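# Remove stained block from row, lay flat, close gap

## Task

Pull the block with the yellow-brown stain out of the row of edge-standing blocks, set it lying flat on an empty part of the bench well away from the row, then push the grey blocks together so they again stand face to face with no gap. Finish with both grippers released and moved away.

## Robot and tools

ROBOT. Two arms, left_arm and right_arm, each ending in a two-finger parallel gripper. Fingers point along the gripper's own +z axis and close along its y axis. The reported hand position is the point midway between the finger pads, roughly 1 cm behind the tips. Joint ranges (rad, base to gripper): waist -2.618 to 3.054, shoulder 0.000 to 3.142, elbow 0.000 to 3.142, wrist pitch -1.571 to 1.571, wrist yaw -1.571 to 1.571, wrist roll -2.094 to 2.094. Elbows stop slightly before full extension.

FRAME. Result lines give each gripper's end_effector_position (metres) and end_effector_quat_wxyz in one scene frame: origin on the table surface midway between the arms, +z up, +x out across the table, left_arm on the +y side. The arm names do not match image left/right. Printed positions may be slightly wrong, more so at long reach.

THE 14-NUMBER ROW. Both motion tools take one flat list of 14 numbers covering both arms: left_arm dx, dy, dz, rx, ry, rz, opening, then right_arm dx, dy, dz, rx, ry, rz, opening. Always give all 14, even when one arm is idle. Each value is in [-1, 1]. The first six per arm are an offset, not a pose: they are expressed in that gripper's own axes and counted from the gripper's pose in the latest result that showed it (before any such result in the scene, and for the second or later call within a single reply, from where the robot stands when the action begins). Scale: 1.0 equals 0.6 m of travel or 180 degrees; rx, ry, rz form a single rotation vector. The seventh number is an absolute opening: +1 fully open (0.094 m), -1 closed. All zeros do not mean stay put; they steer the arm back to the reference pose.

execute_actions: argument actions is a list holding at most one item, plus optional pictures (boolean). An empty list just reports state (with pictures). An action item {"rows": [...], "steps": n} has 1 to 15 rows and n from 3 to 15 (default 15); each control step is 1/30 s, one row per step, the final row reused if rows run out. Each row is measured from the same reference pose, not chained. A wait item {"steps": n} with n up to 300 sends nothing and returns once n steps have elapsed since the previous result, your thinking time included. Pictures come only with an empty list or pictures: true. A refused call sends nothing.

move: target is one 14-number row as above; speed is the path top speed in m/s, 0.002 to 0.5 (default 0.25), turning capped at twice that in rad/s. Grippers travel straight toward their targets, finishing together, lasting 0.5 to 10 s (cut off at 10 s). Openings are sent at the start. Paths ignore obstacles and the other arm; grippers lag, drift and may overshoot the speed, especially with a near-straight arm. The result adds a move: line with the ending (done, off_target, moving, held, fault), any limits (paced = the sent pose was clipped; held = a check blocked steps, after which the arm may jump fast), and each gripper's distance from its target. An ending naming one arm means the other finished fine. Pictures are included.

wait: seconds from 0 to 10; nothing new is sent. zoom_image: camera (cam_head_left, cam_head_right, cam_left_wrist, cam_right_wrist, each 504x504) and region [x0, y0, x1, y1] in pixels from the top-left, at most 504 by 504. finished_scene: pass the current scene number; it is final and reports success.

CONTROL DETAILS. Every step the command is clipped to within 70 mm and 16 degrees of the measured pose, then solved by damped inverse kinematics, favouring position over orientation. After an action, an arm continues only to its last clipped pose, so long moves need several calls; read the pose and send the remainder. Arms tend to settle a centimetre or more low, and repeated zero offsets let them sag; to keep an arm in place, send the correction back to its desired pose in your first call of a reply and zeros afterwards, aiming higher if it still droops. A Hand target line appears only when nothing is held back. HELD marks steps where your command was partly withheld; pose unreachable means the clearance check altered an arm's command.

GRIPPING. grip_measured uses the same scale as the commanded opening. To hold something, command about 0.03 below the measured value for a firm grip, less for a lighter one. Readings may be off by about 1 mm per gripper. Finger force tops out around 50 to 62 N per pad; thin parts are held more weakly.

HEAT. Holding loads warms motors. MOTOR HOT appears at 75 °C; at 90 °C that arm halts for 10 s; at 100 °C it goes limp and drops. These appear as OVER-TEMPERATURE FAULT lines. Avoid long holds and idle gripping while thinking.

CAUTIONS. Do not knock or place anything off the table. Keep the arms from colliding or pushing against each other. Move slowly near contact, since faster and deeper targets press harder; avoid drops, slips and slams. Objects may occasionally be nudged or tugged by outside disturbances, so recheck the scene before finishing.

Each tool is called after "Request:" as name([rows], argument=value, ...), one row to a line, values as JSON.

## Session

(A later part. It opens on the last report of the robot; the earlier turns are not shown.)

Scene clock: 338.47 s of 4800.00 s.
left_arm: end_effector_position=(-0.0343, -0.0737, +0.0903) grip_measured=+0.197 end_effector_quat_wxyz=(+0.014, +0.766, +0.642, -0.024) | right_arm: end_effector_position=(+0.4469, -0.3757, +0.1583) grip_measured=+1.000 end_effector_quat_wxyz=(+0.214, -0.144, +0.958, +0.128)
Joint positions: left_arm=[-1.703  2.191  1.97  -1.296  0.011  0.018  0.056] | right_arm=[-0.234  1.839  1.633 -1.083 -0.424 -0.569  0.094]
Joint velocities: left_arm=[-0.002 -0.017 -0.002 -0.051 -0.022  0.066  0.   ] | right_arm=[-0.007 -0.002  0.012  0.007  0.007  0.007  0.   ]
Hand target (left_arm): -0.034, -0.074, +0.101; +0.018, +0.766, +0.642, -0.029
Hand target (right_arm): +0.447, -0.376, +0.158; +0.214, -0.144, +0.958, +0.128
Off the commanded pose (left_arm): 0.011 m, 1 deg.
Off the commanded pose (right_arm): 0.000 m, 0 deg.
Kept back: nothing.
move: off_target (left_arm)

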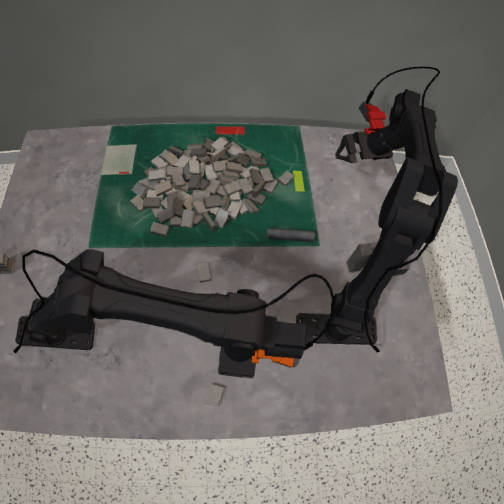

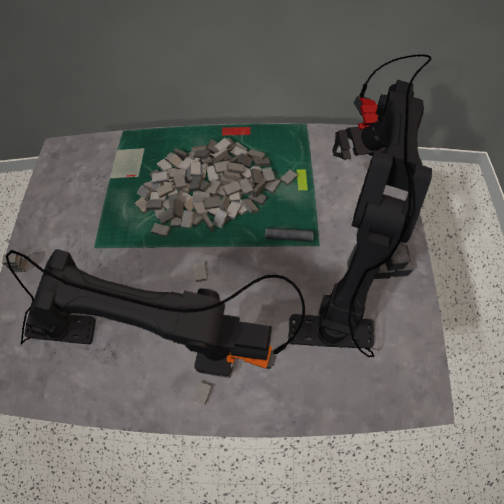

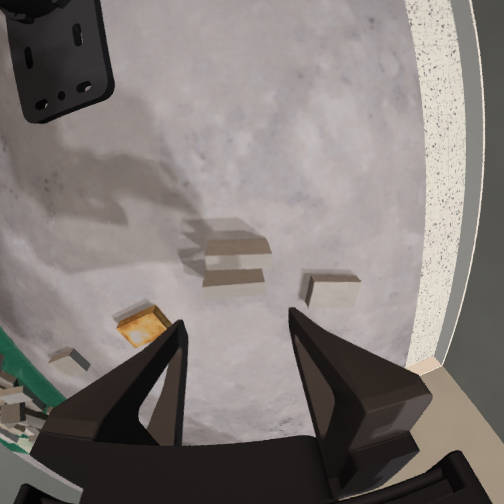

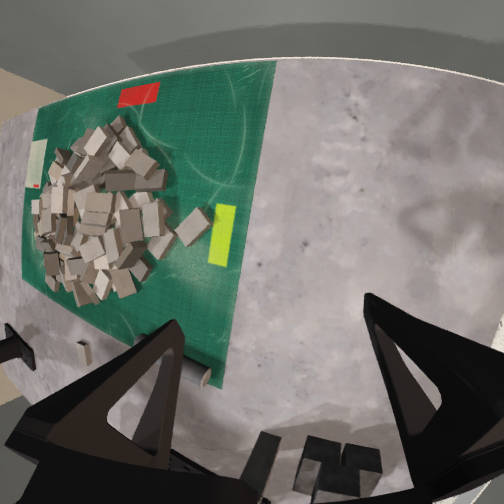

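Request:
move(target=[0.075,-0.14,0,0,0,0,0.3,0,0,0,0,0,0,1])

Request:
move(target=[0,0,0.04,0,0,0,0.3,0,0,0,0,0,0,1], speed=0.1)

Scene clock: 341.30 s of 4800.00 s.
left_arm: end_effector_position=(-0.1144, -0.0140, +0.0862) grip_measured=+0.297 end_effector_quat_wxyz=(+0.005, +0.773, +0.634, -0.019) | right_arm: end_effector_position=(+0.4469, -0.3758, +0.1582) grip_measured=+1.000 end_effector_quat_wxyz=(+0.214, -0.144, +0.958, +0.128)
Joint positions: left_arm=[-1.925  2.049  1.736 -1.219  0.011 -0.183  0.061] | right_arm=[-0.234  1.839  1.633 -1.083 -0.423 -0.569  0.094]
Joint velocities: left_arm=[ 0.007 -0.022 -0.007 -0.051 -0.051  0.037 -0.001] | right_arm=[ 0.007 -0.007  0.002 -0.007 -0.022  0.037  0.   ]
Hand target (left_arm): -0.110, -0.015, +0.088; +0.011, +0.766, +0.642, -0.024
Hand target (right_arm): +0.447, -0.376, +0.158; +0.214, -0.144, +0.958, +0.128
Off the commanded pose (left_arm): 0.006 m, 2 deg.
Off the commanded pose (right_arm): 0.000 m, 0 deg.
Kept back: nothing.
move: done

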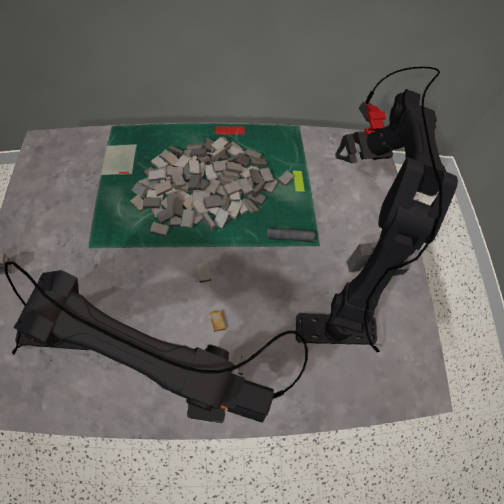

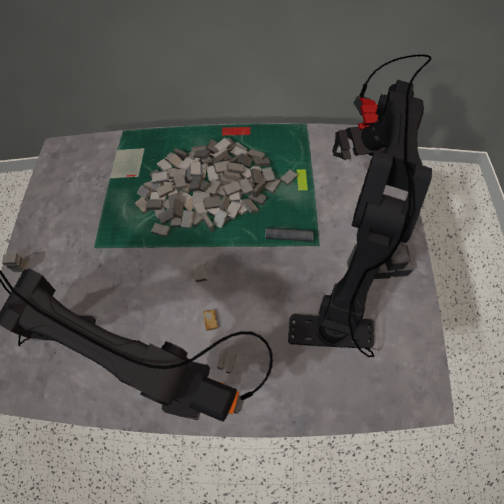

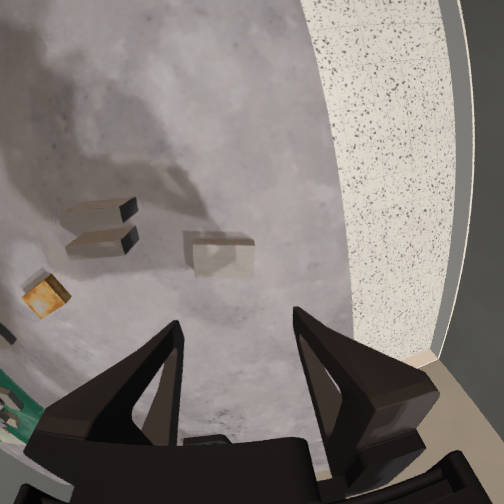

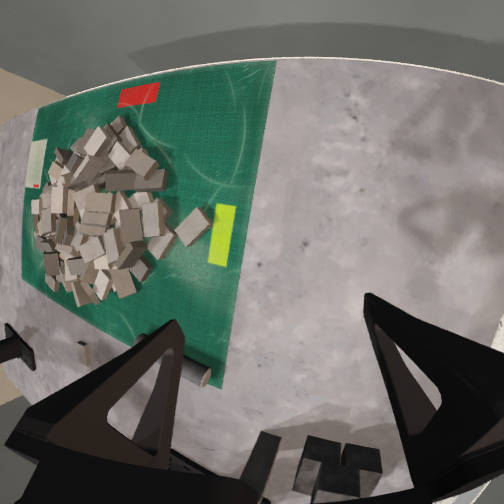

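Scene clock: 342.20 s of 4800.00 s.
left_arm: end_effector_position=(-0.1155, -0.0167, +0.0725) grip_measured=+0.297 end_effector_quat_wxyz=(+0.009, +0.773, +0.634, -0.027) | right_arm: end_effector_position=(+0.4469, -0.3758, +0.1582) grip_measured=+1.000 end_effector_quat_wxyz=(+0.214, -0.144, +0.958, +0.128)
Joint positions: left_arm=[-1.925  2.049  1.681 -1.146  0.011 -0.183  0.061] | right_arm=[-0.234  1.839  1.633 -1.083 -0.423 -0.569  0.094]
Joint velocities: left_arm=[ 0.002 -0.002 -0.002 -0.066  0.022 -0.007  0.   ] | right_arm=[-0.007  0.007  0.017 -0.051 -0.022 -0.095  0.   ]
Hand target (left_arm): -0.115, -0.015, +0.062; +0.005, +0.773, +0.634, -0.019
Hand target (right_arm): +0.447, -0.376, +0.158; +0.214, -0.144, +0.958, +0.128
Off the commanded pose (left_arm): 0.011 m, 1 deg.
Off the commanded pose (right_arm): 0.000 m, 0 deg.
Kept back: nothing.
move: off_target (left_arm)

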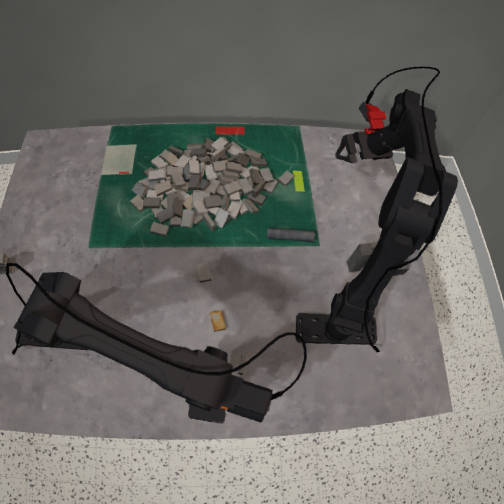

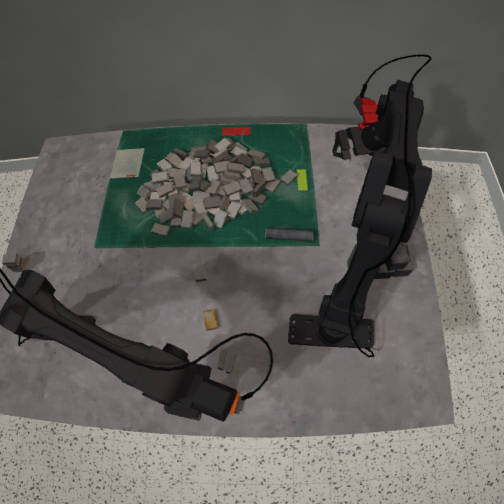

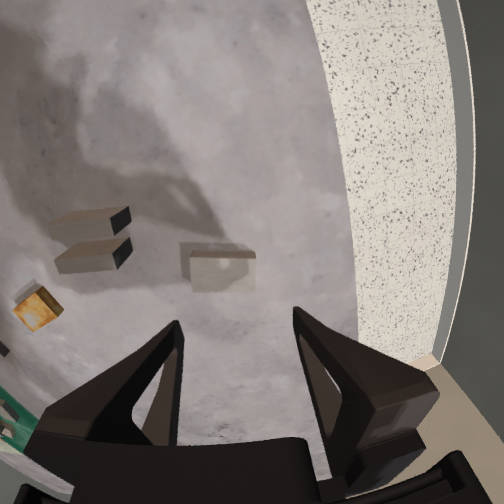

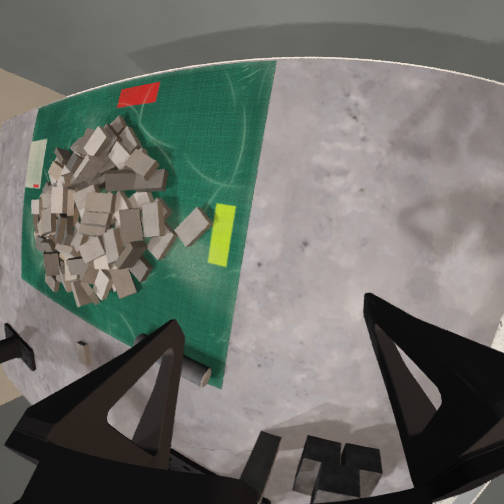

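Request:
move(target=[-0.02,0.02,0.015,0,0,0,0.3,0,0,0,0,0,0,1], speed=0.1)

Scene clock: 343.23 s of 4800.00 s.
left_arm: end_effector_position=(-0.1051, -0.0194, +0.0611) grip_measured=+0.297 end_effector_quat_wxyz=(+0.002, +0.772, +0.635, -0.014) | right_arm: end_effector_position=(+0.4469, -0.3758, +0.1582) grip_measured=+1.000 end_effector_quat_wxyz=(+0.214, -0.144, +0.958, +0.127)
Joint positions: left_arm=[-1.899  2.079  1.681 -1.145  0.011 -0.16   0.061] | right_arm=[-0.234  1.839  1.633 -1.083 -0.423 -0.569  0.094]
Joint velocities: left_arm=[ 0.002  0.017 -0.007 -0.022 -0.022  0.051 -0.001] | right_arm=[-0.002 -0.017 -0.002  0.081  0.066 -0.125  0.   ]
Hand target (left_arm): -0.106, -0.031, +0.064; +0.009, +0.773, +0.634, -0.027
Hand target (right_arm): +0.447, -0.376, +0.158; +0.214, -0.144, +0.958, +0.128
Off the commanded pose (left_arm): 0.012 m, 2 deg.
Off the commanded pose (right_arm): 0.000 m, 0 deg.
Kept back: nothing.
move: off_target (left_arm)

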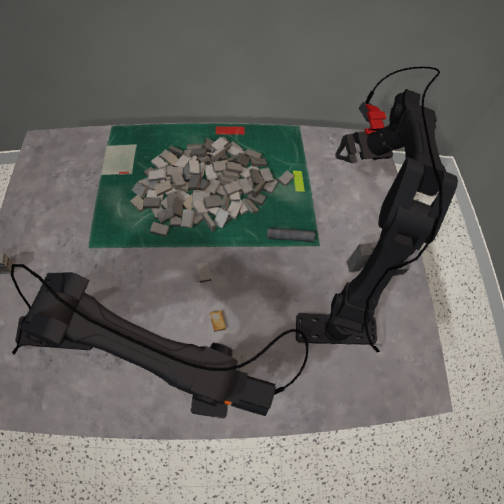

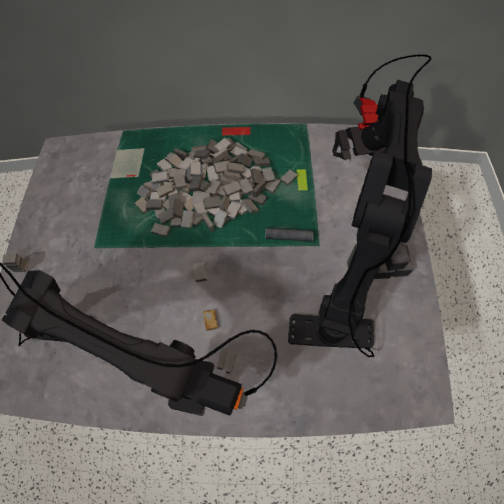

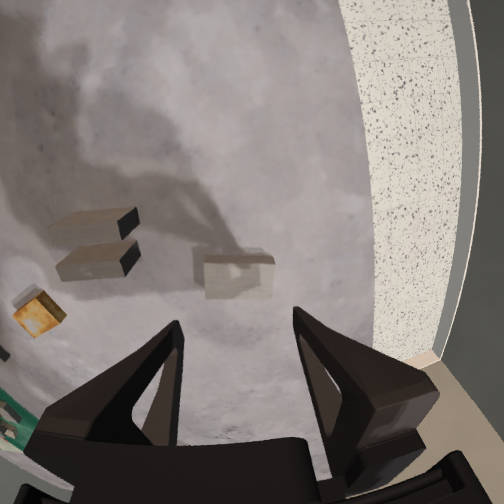

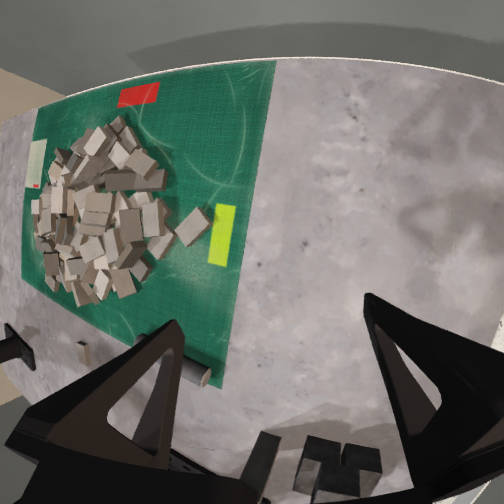

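Centre ≈(239,280); descent drifts −y; add a bit.

Request:
move(target=[-0.014,0,0.082,0,0,0,0.3,0,0,0,0,0,0,1], speed=0.06)

Request:
move(target=[0,0,0,0,0,0,-0.22,0,0,0,0,0,0,1])

Scene clock: 344.73 s of 4800.00 s.
left_arm: end_effector_position=(-0.1096, -0.0315, +0.0229) grip_measured=+0.297 end_effector_quat_wxyz=(+0.007, +0.772, +0.635, -0.022) | right_arm: end_effector_position=(+0.4469, -0.3759, +0.1582) grip_measured=+1.000 end_effector_quat_wxyz=(+0.214, -0.144, +0.958, +0.127)
Joint positions: left_arm=[-1.899  2.145  1.626 -1.007  0.011 -0.159  0.061] | right_arm=[-0.234  1.839  1.633 -1.083 -0.423 -0.569  0.094]
Joint velocities: left_arm=[-0.012 -0.007  0.002 -0.007 -0.095  0.022 -0.   ] | right_arm=[-0.002 -0.012  0.002  0.037  0.066 -0.007  0.   ]
Hand target (left_arm): -0.107, -0.029, +0.012; +0.002, +0.772, +0.635, -0.014
Hand target (right_arm): +0.447, -0.376, +0.158; +0.214, -0.144, +0.958, +0.127
Off the commanded pose (left_arm): 0.011 m, 1 deg.
Off the commanded pose (right_arm): 0.000 m, 0 deg.
Kept back: nothing.
move: off_target (left_arm)

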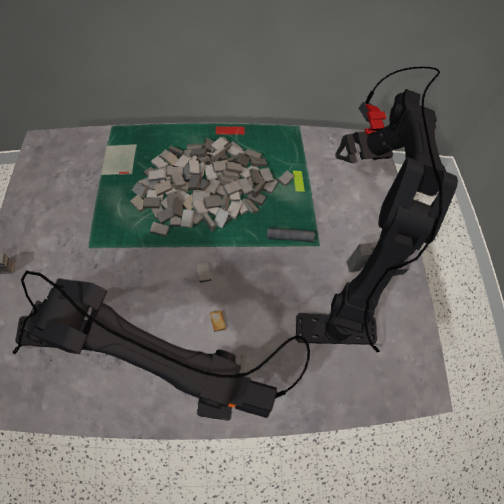

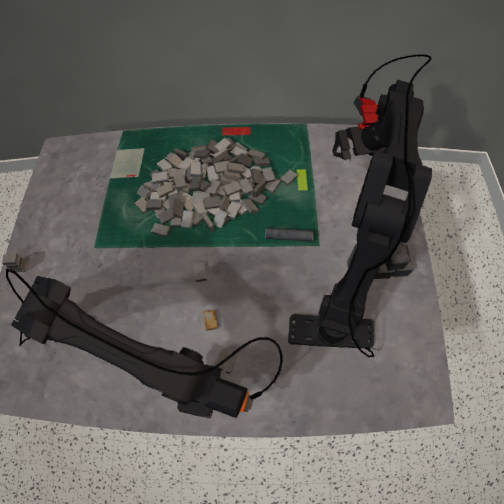

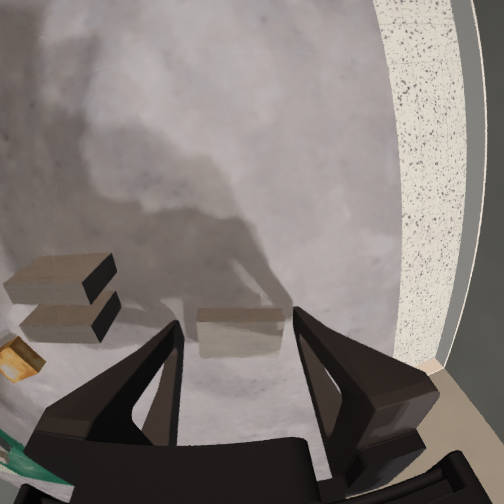

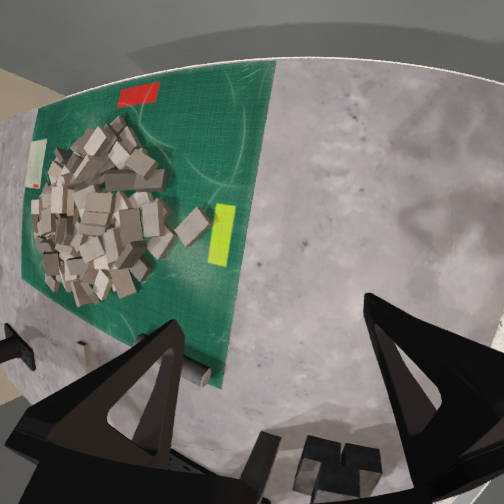

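Scene clock: 345.23 s of 4800.00 s.
left_arm: end_effector_position=(-0.1096, -0.0315, +0.0229) grip_measured=-0.068 end_effector_quat_wxyz=(+0.007, +0.772, +0.635, -0.023) | right_arm: end_effector_position=(+0.4469, -0.3759, +0.1582) grip_measured=+1.000 end_effector_quat_wxyz=(+0.214, -0.144, +0.958, +0.127)
Joint positions: left_arm=[-1.899  2.145  1.626 -1.006  0.011 -0.159  0.044] | right_arm=[-0.234  1.839  1.633 -1.083 -0.423 -0.569  0.094]
Joint velocities: left_arm=[-0.007  0.007 -0.022  0.007 -0.007 -0.066 -0.   ] | right_arm=[ 0.012 -0.012 -0.017 -0.022 -0.066  0.007  0.   ]
Hand target (left_arm): -0.110, -0.032, +0.023; +0.007, +0.772, +0.635, -0.022
Hand target (right_arm): +0.447, -0.376, +0.158; +0.214, -0.144, +0.958, +0.127
Off the commanded pose (left_arm): 0.000 m, 0 deg.
Off the commanded pose (right_arm): 0.000 m, 0 deg.
Kept back: nothing.
move: done

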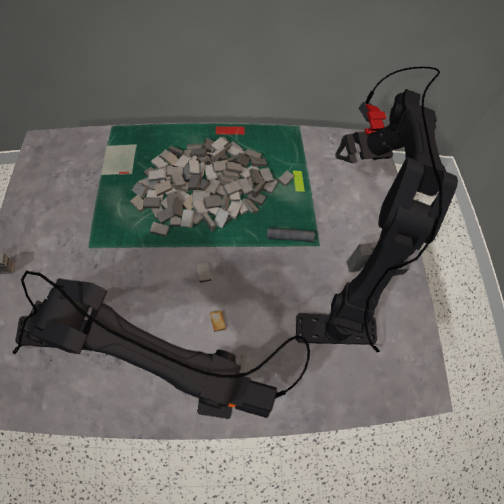

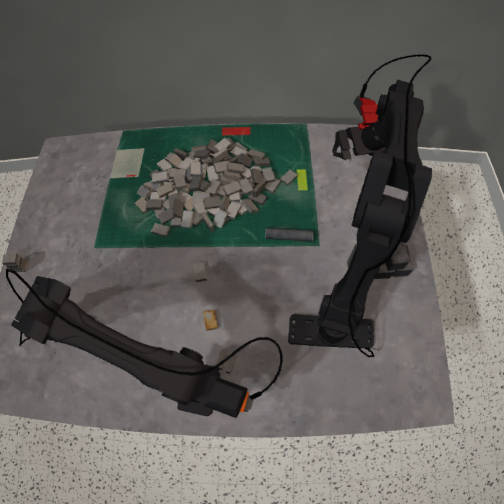

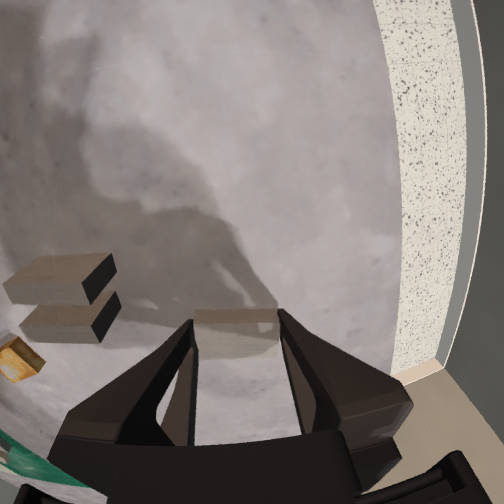

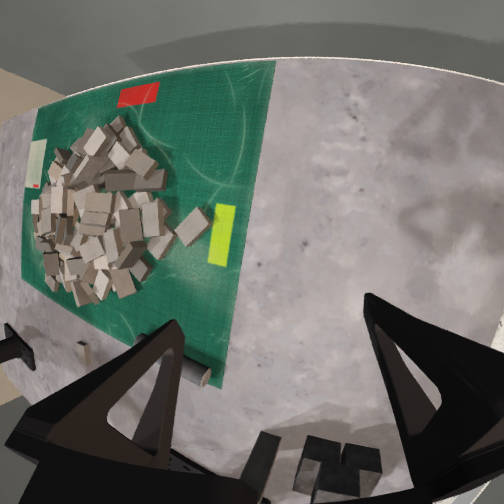

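Request:
move(target=[0,0,-0.13,0,0,0,-0.22,0,0,0,0,0,0,1], speed=0.15)

Scene clock: 346.63 s of 4800.00 s.
left_arm: end_effector_position=(-0.1080, -0.0273, +0.0908) grip_measured=-0.068 end_effector_quat_wxyz=(+0.004, +0.772, +0.635, -0.017) | right_arm: end_effector_position=(+0.4469, -0.3760, +0.1582) grip_measured=+1.000 end_effector_quat_wxyz=(+0.214, -0.144, +0.958, +0.127)
Joint positions: left_arm=[-1.899  2.096  1.824 -1.266  0.011 -0.159  0.044] | right_arm=[-0.234  1.839  1.633 -1.083 -0.422 -0.569  0.094]
Joint velocities: left_arm=[-0.007 -0.012 -0.007 -0.037 -0.037 -0.022  0.001] | right_arm=[ 0.012 -0.002 -0.012 -0.022 -0.066 -0.022  0.   ]
Hand target (left_arm): -0.108, -0.028, +0.101; +0.007, +0.772, +0.635, -0.023
Hand target (right_arm): +0.447, -0.376, +0.158; +0.214, -0.144, +0.958, +0.127
Off the commanded pose (left_arm): 0.010 m, 1 deg.
Off the commanded pose (right_arm): 0.000 m, 0 deg.
Kept back: nothing.
move: done

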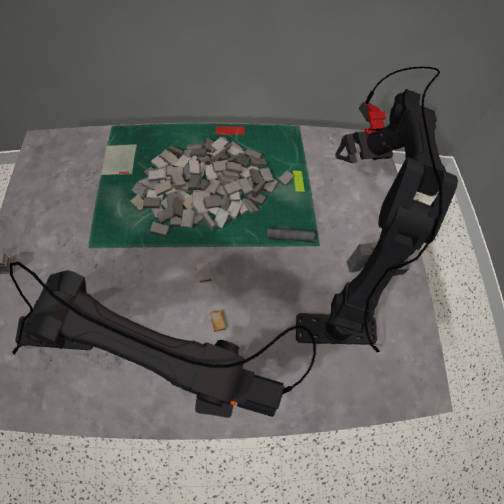

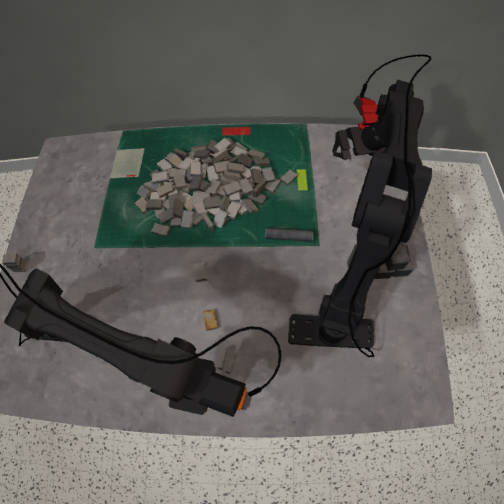

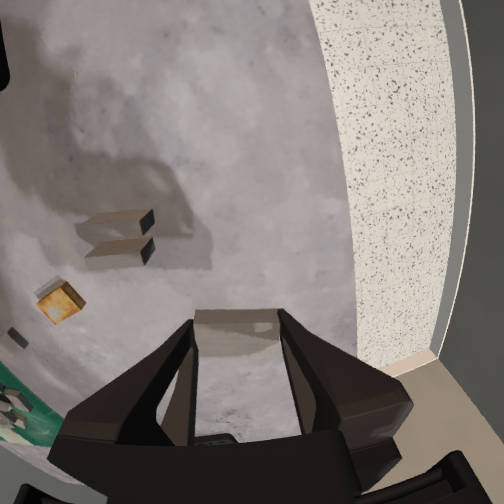

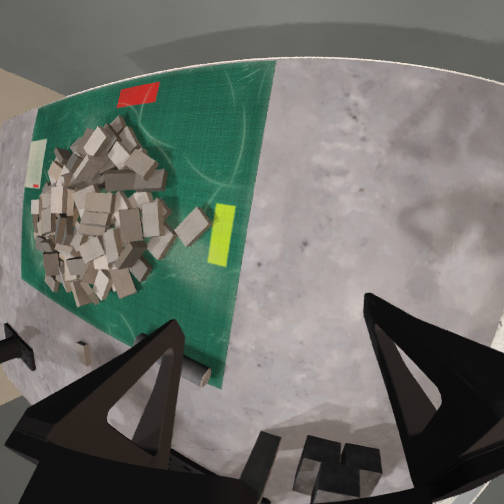

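Request:
move(target=[0.004,0.135,-0.015,0,0,0,-0.22,0,0,0,0,0,0,1])

Request:
move(target=[0,0,0,0,-0.49,0,-0.22,0,0,0,0,0,0,1])

Scene clock: 347.83 s of 4800.00 s.
left_arm: end_effector_position=(-0.0245, -0.0484, +0.0908) grip_measured=-0.068 end_effector_quat_wxyz=(+0.008, +0.766, +0.643, -0.015) | right_arm: end_effector_position=(+0.4469, -0.3760, +0.1582) grip_measured=+1.000 end_effector_quat_wxyz=(+0.214, -0.144, +0.958, +0.127)
Joint positions: left_arm=[-1.691  2.096  1.824 -1.267  0.008  0.028  0.044] | right_arm=[-0.234  1.839  1.633 -1.083 -0.422 -0.569  0.094]
Joint velocities: left_arm=[ 0.012  0.017  0.007 -0.051  0.007 -0.007  0.001] | right_arm=[-0.002 -0.007 -0.002  0.022  0.081  0.066  0.   ]
Hand target (left_arm): -0.028, -0.040, +0.099; +0.006, +0.772, +0.635, -0.017
Hand target (right_arm): +0.447, -0.376, +0.158; +0.214, -0.144, +0.958, +0.127
Off the commanded pose (left_arm): 0.012 m, 1 deg.
Off the commanded pose (right_arm): 0.000 m, 0 deg.
Kept back: nothing.
move: off_target (left_arm)

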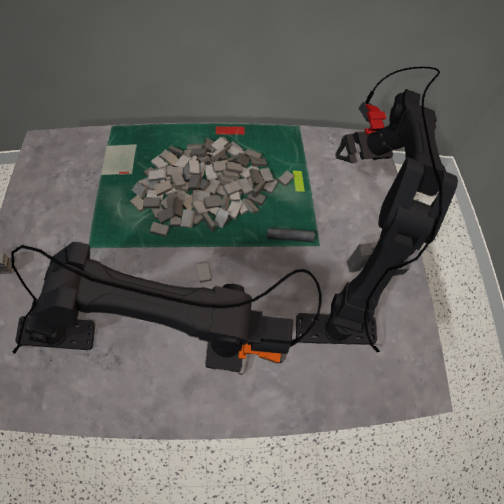

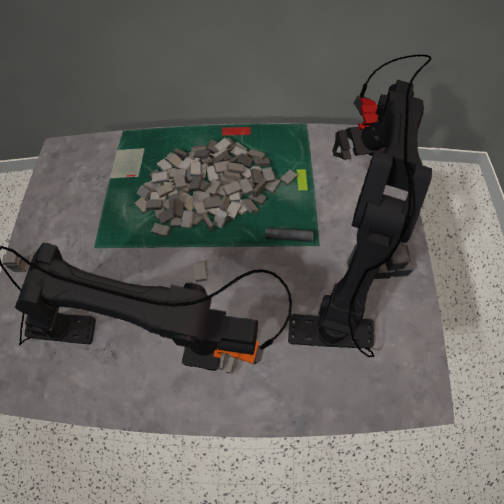

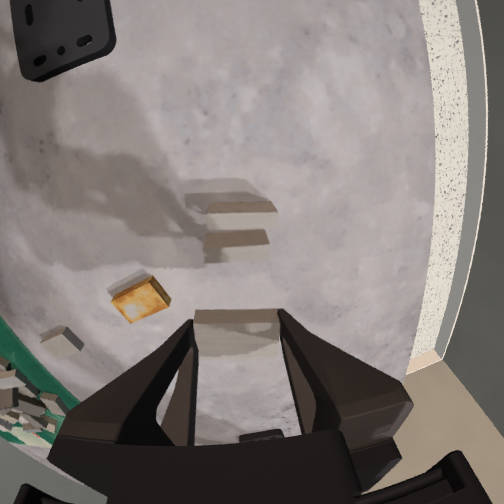

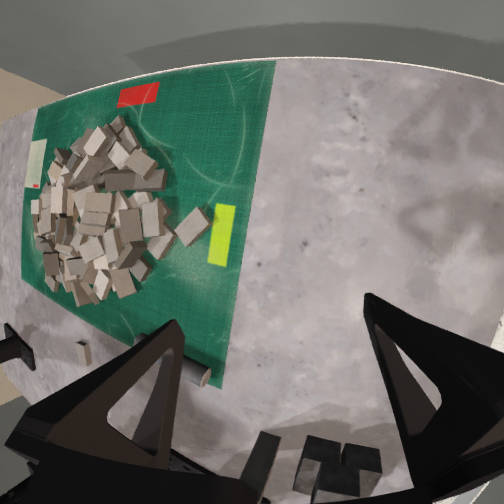

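Scene clock: 351.57 s of 4800.00 s.
left_arm: end_effector_position=(-0.0286, -0.0501, +0.0936) grip_measured=-0.068 end_effector_quat_wxyz=(+0.438, +0.570, +0.465, -0.516) | right_arm: end_effector_position=(+0.4468, -0.3760, +0.1581) grip_measured=+1.000 end_effector_quat_wxyz=(+0.214, -0.144, +0.958, +0.127)
Joint positions: left_arm=[-1.685  1.966  0.335  1.547  0.044  0.023  0.044] | right_arm=[-0.234  1.839  1.633 -1.083 -0.422 -0.569  0.094]
Joint velocities: left_arm=[-0.007 -0.007  0.002 -0.051  0.022 -0.051  0.   ] | right_arm=[-0.002  0.012 -0.012 -0.051 -0.037 -0.007  0.   ]
Hand target (left_arm): -0.024, -0.048, +0.092; +0.437, +0.566, +0.469, -0.519
Hand target (right_arm): +0.447, -0.376, +0.158; +0.214, -0.144, +0.958, +0.127
Off the commanded pose (left_arm): 0.005 m, 5 deg.
Off the commanded pose (right_arm): 0.000 m, 0 deg.
joint sent to its limit (left arm) — the command would take joint 4 (wrist pitch) past its upper limit, so that joint was sent only as far as its limit.
Kept back: nothing.
move: off_target (left_arm)

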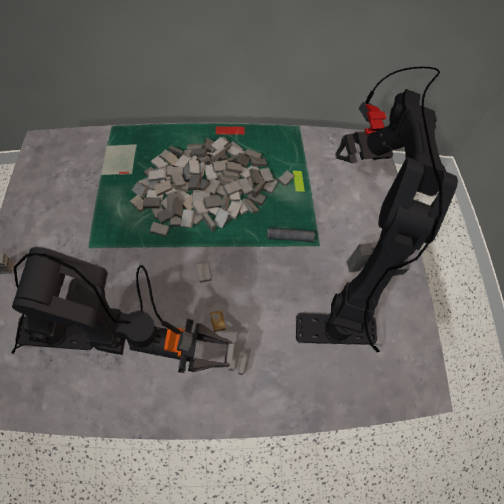

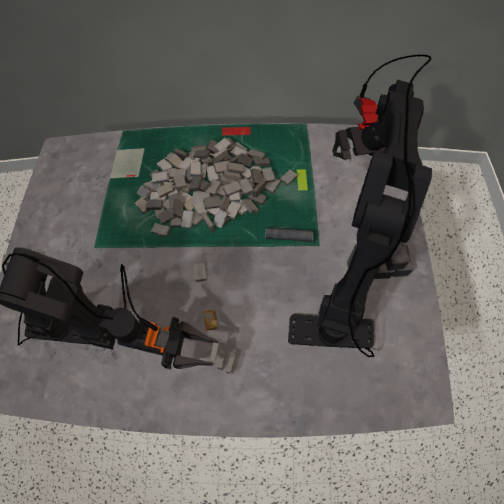

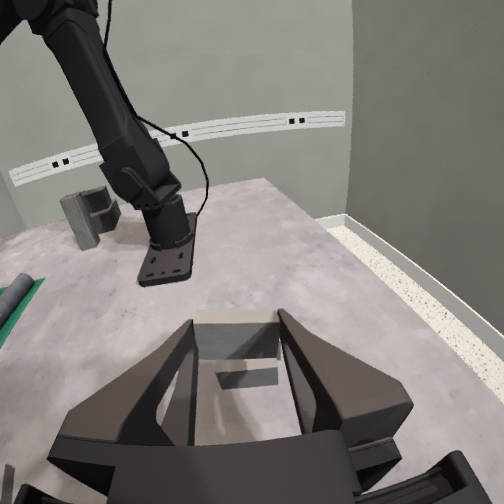

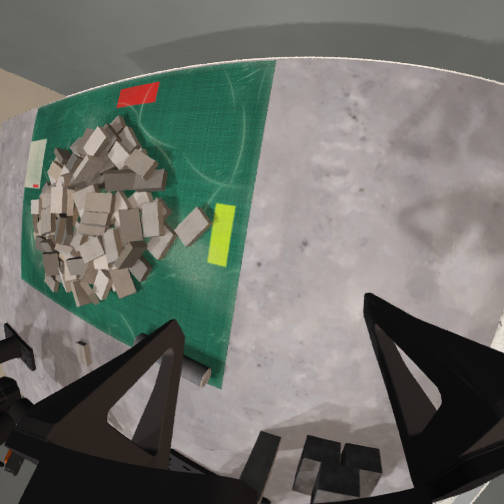

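Request:
move(target=[0.07,0,-0.02,0,0,0,-0.22,0,0,0,0,0,0,1], speed=0.07)

Scene clock: 352.73 s of 4800.00 s.
left_arm: end_effector_position=(-0.0272, -0.0404, +0.0591) grip_measured=-0.068 end_effector_quat_wxyz=(+0.414, +0.593, +0.485, -0.491) | right_arm: end_effector_position=(+0.4468, -0.3760, +0.1581) grip_measured=+1.000 end_effector_quat_wxyz=(+0.214, -0.144, +0.958, +0.127)
Joint positions: left_arm=[-1.685  2.041  0.311  1.554  0.044  0.023  0.044] | right_arm=[-0.234  1.839  1.633 -1.083 -0.422 -0.569  0.094]
Joint velocities: left_arm=[-0.002  0.002 -0.007 -0.007  0.095  0.007 -0.001] | right_arm=[ 0.022 -0.007  0.002 -0.007  0.007  0.022  0.   ]
Hand target (left_arm): -0.025, -0.035, +0.053; +0.411, +0.597, +0.487, -0.486
Hand target (right_arm): +0.447, -0.376, +0.158; +0.214, -0.144, +0.958, +0.127
Off the commanded pose (left_arm): 0.009 m, 5 deg.
Off the commanded pose (right_arm): 0.000 m, 0 deg.
joint sent to its limit (left arm) — the command would take joint 4 (wrist pitch) past its upper limit, so that joint was sent only as far as its limit.
Kept back: nothing.
move: off_target (left_arm)

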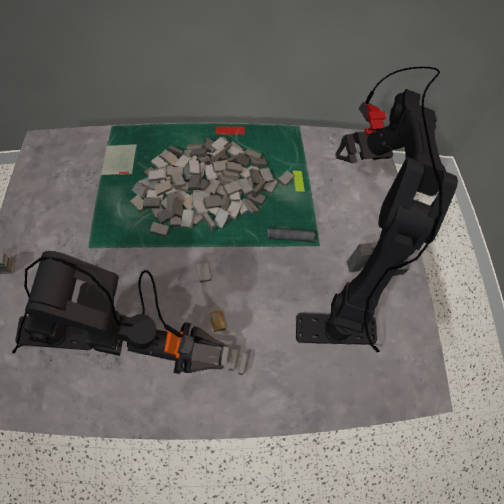

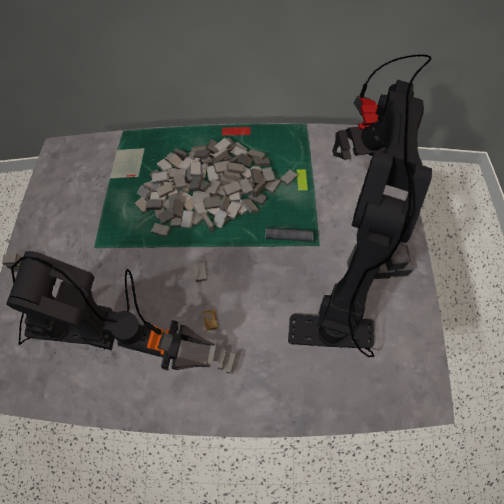

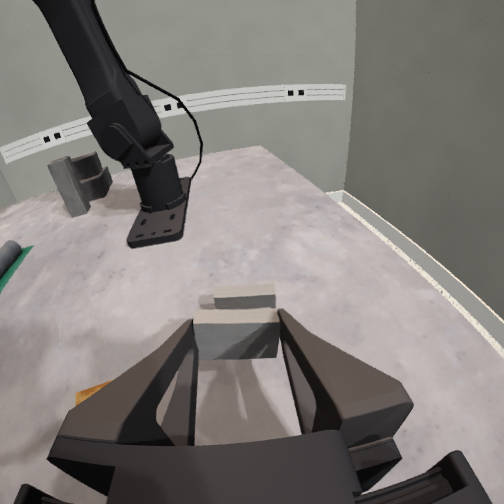

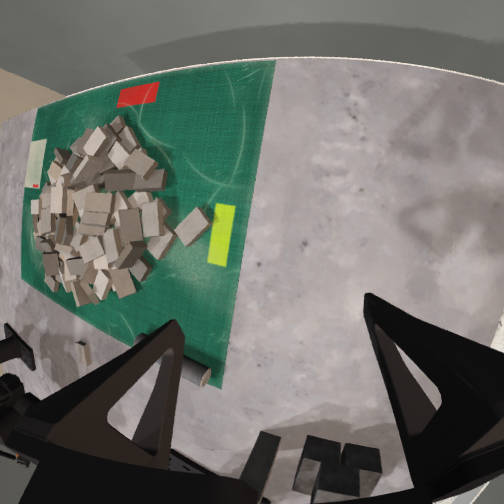

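Request:
move(target=[0.06,0,0.004,0,0,0,-0.22,0,0,0,0,0,0,1], speed=0.05)

Scene clock: 353.93 s of 4800.00 s.
left_arm: end_effector_position=(-0.0266, -0.0360, +0.0350) grip_measured=-0.068 end_effector_quat_wxyz=(+0.400, +0.606, +0.497, -0.475) | right_arm: end_effector_position=(+0.4468, -0.3761, +0.1581) grip_measured=+1.000 end_effector_quat_wxyz=(+0.214, -0.144, +0.958, +0.127)
Joint positions: left_arm=[-1.685  2.119  0.311  1.578  0.044  0.023  0.044] | right_arm=[-0.234  1.839  1.633 -1.083 -0.421 -0.569  0.094]
Joint velocities: left_arm=[-0.012 -0.017 -0.012 -0.022  0.037 -0.081 -0.   ] | right_arm=[ 0.002 -0.007 -0.007 -0.022 -0.051 -0.037  0.   ]
Hand target (left_arm): -0.026, -0.036, +0.024; +0.393, +0.613, +0.502, -0.467
Hand target (right_arm): +0.447, -0.376, +0.158; +0.214, -0.144, +0.958, +0.127
Off the commanded pose (left_arm): 0.012 m, 3 deg.
Off the commanded pose (right_arm): 0.000 m, 0 deg.
joint sent to its limit (left arm) — the command would take joint 4 (wrist pitch) past its upper limit, so that joint was sent only as far as its limit.
Kept back: nothing.
move: off_target (left_arm)

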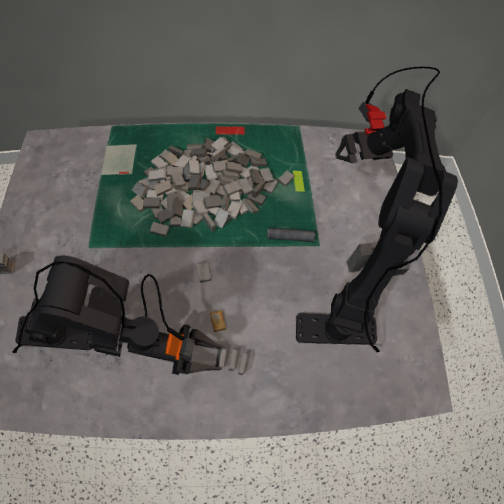

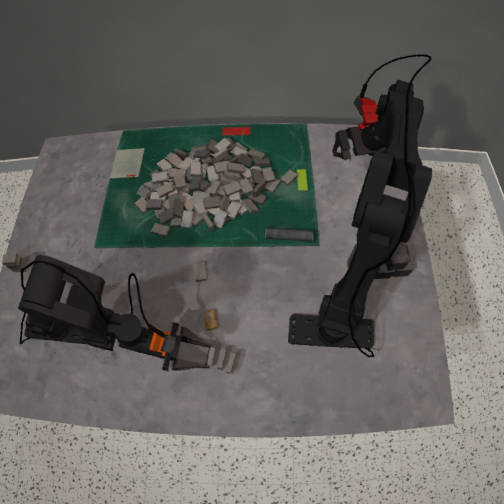

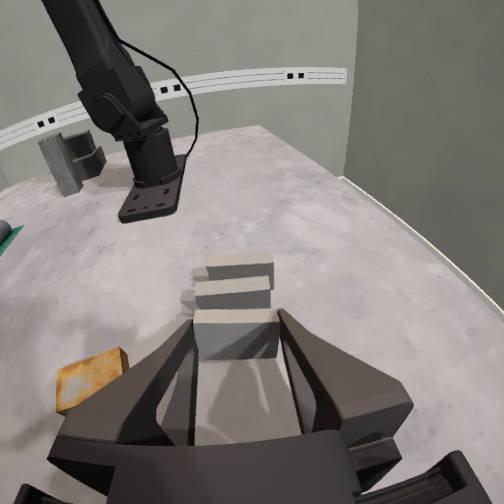

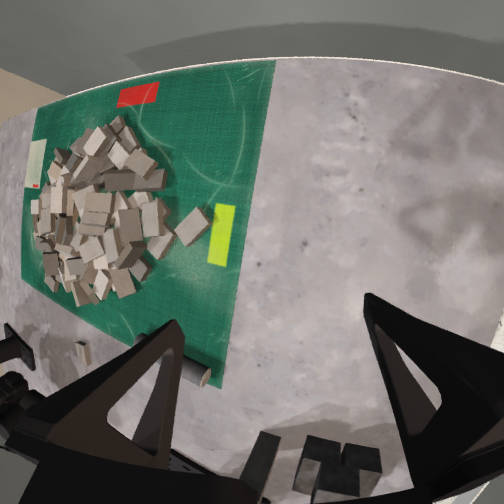

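Request:
move(target=[-0.008,0,0.022,0,-0.03,0,-0.22,0,0,0,0,0,0,1], speed=0.04)

Scene clock: 355.57 s of 4800.00 s.
left_arm: end_effector_position=(-0.0278, -0.0446, +0.0420) grip_measured=-0.068 end_effector_quat_wxyz=(+0.408, +0.599, +0.491, -0.483) | right_arm: end_effector_position=(+0.4468, -0.3761, +0.1581) grip_measured=+1.000 end_effector_quat_wxyz=(+0.214, -0.144, +0.958, +0.127)
Joint positions: left_arm=[-1.685  2.119  0.34   1.578  0.044  0.023  0.044] | right_arm=[-0.234  1.839  1.633 -1.083 -0.421 -0.569  0.094]
Joint velocities: left_arm=[-0.002  0.002 -0.012 -0.022 -0.007  0.007 -0.001] | right_arm=[-0.002 -0.002  0.017 -0.051 -0.037  0.022  0.   ]
Hand target (left_arm): -0.029, -0.050, +0.037; +0.405, +0.601, +0.492, -0.483
Hand target (right_arm): +0.447, -0.376, +0.158; +0.214, -0.144, +0.958, +0.127
Off the commanded pose (left_arm): 0.008 m, 4 deg.
Off the commanded pose (right_arm): 0.000 m, 0 deg.
joint sent to its limit (left arm) — the command would take joint 4 (wrist pitch) past its upper limit, so that joint was sent only as far as its limit.
Kept back: nothing.
move: off_target (left_arm)

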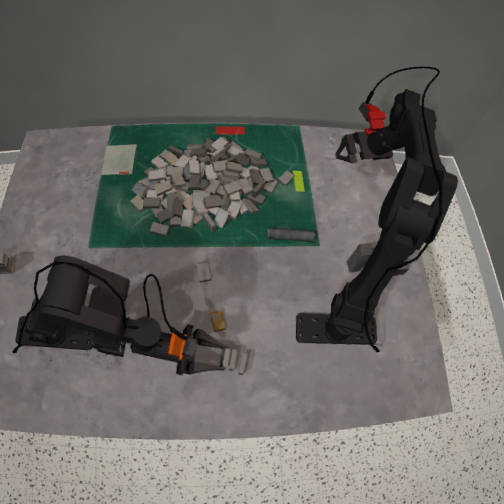

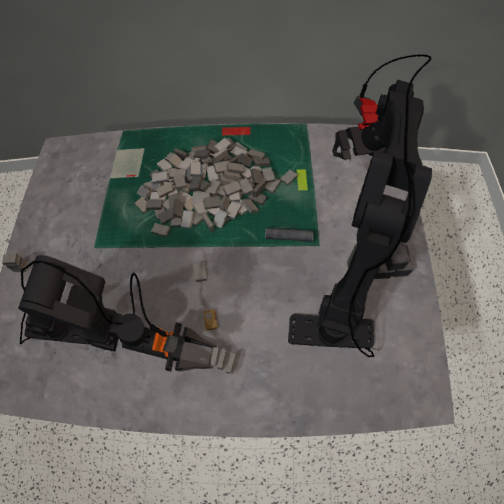

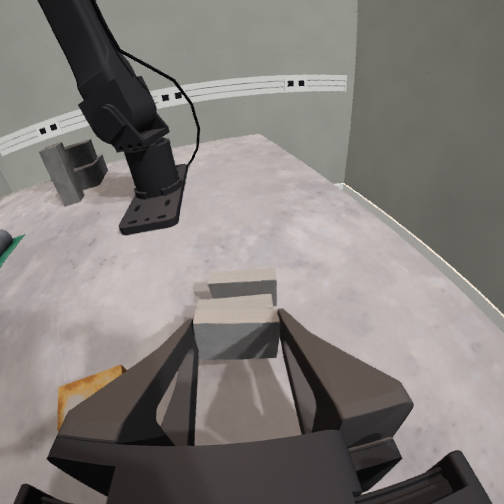

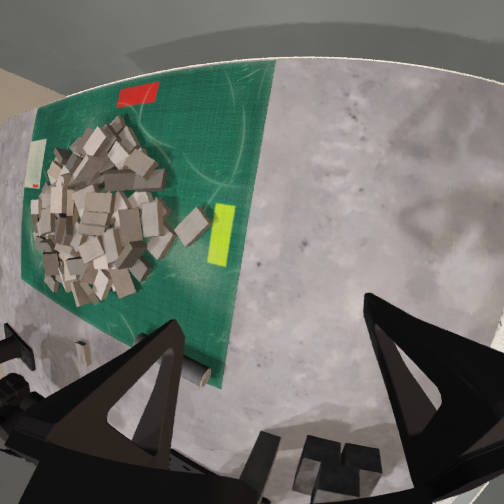

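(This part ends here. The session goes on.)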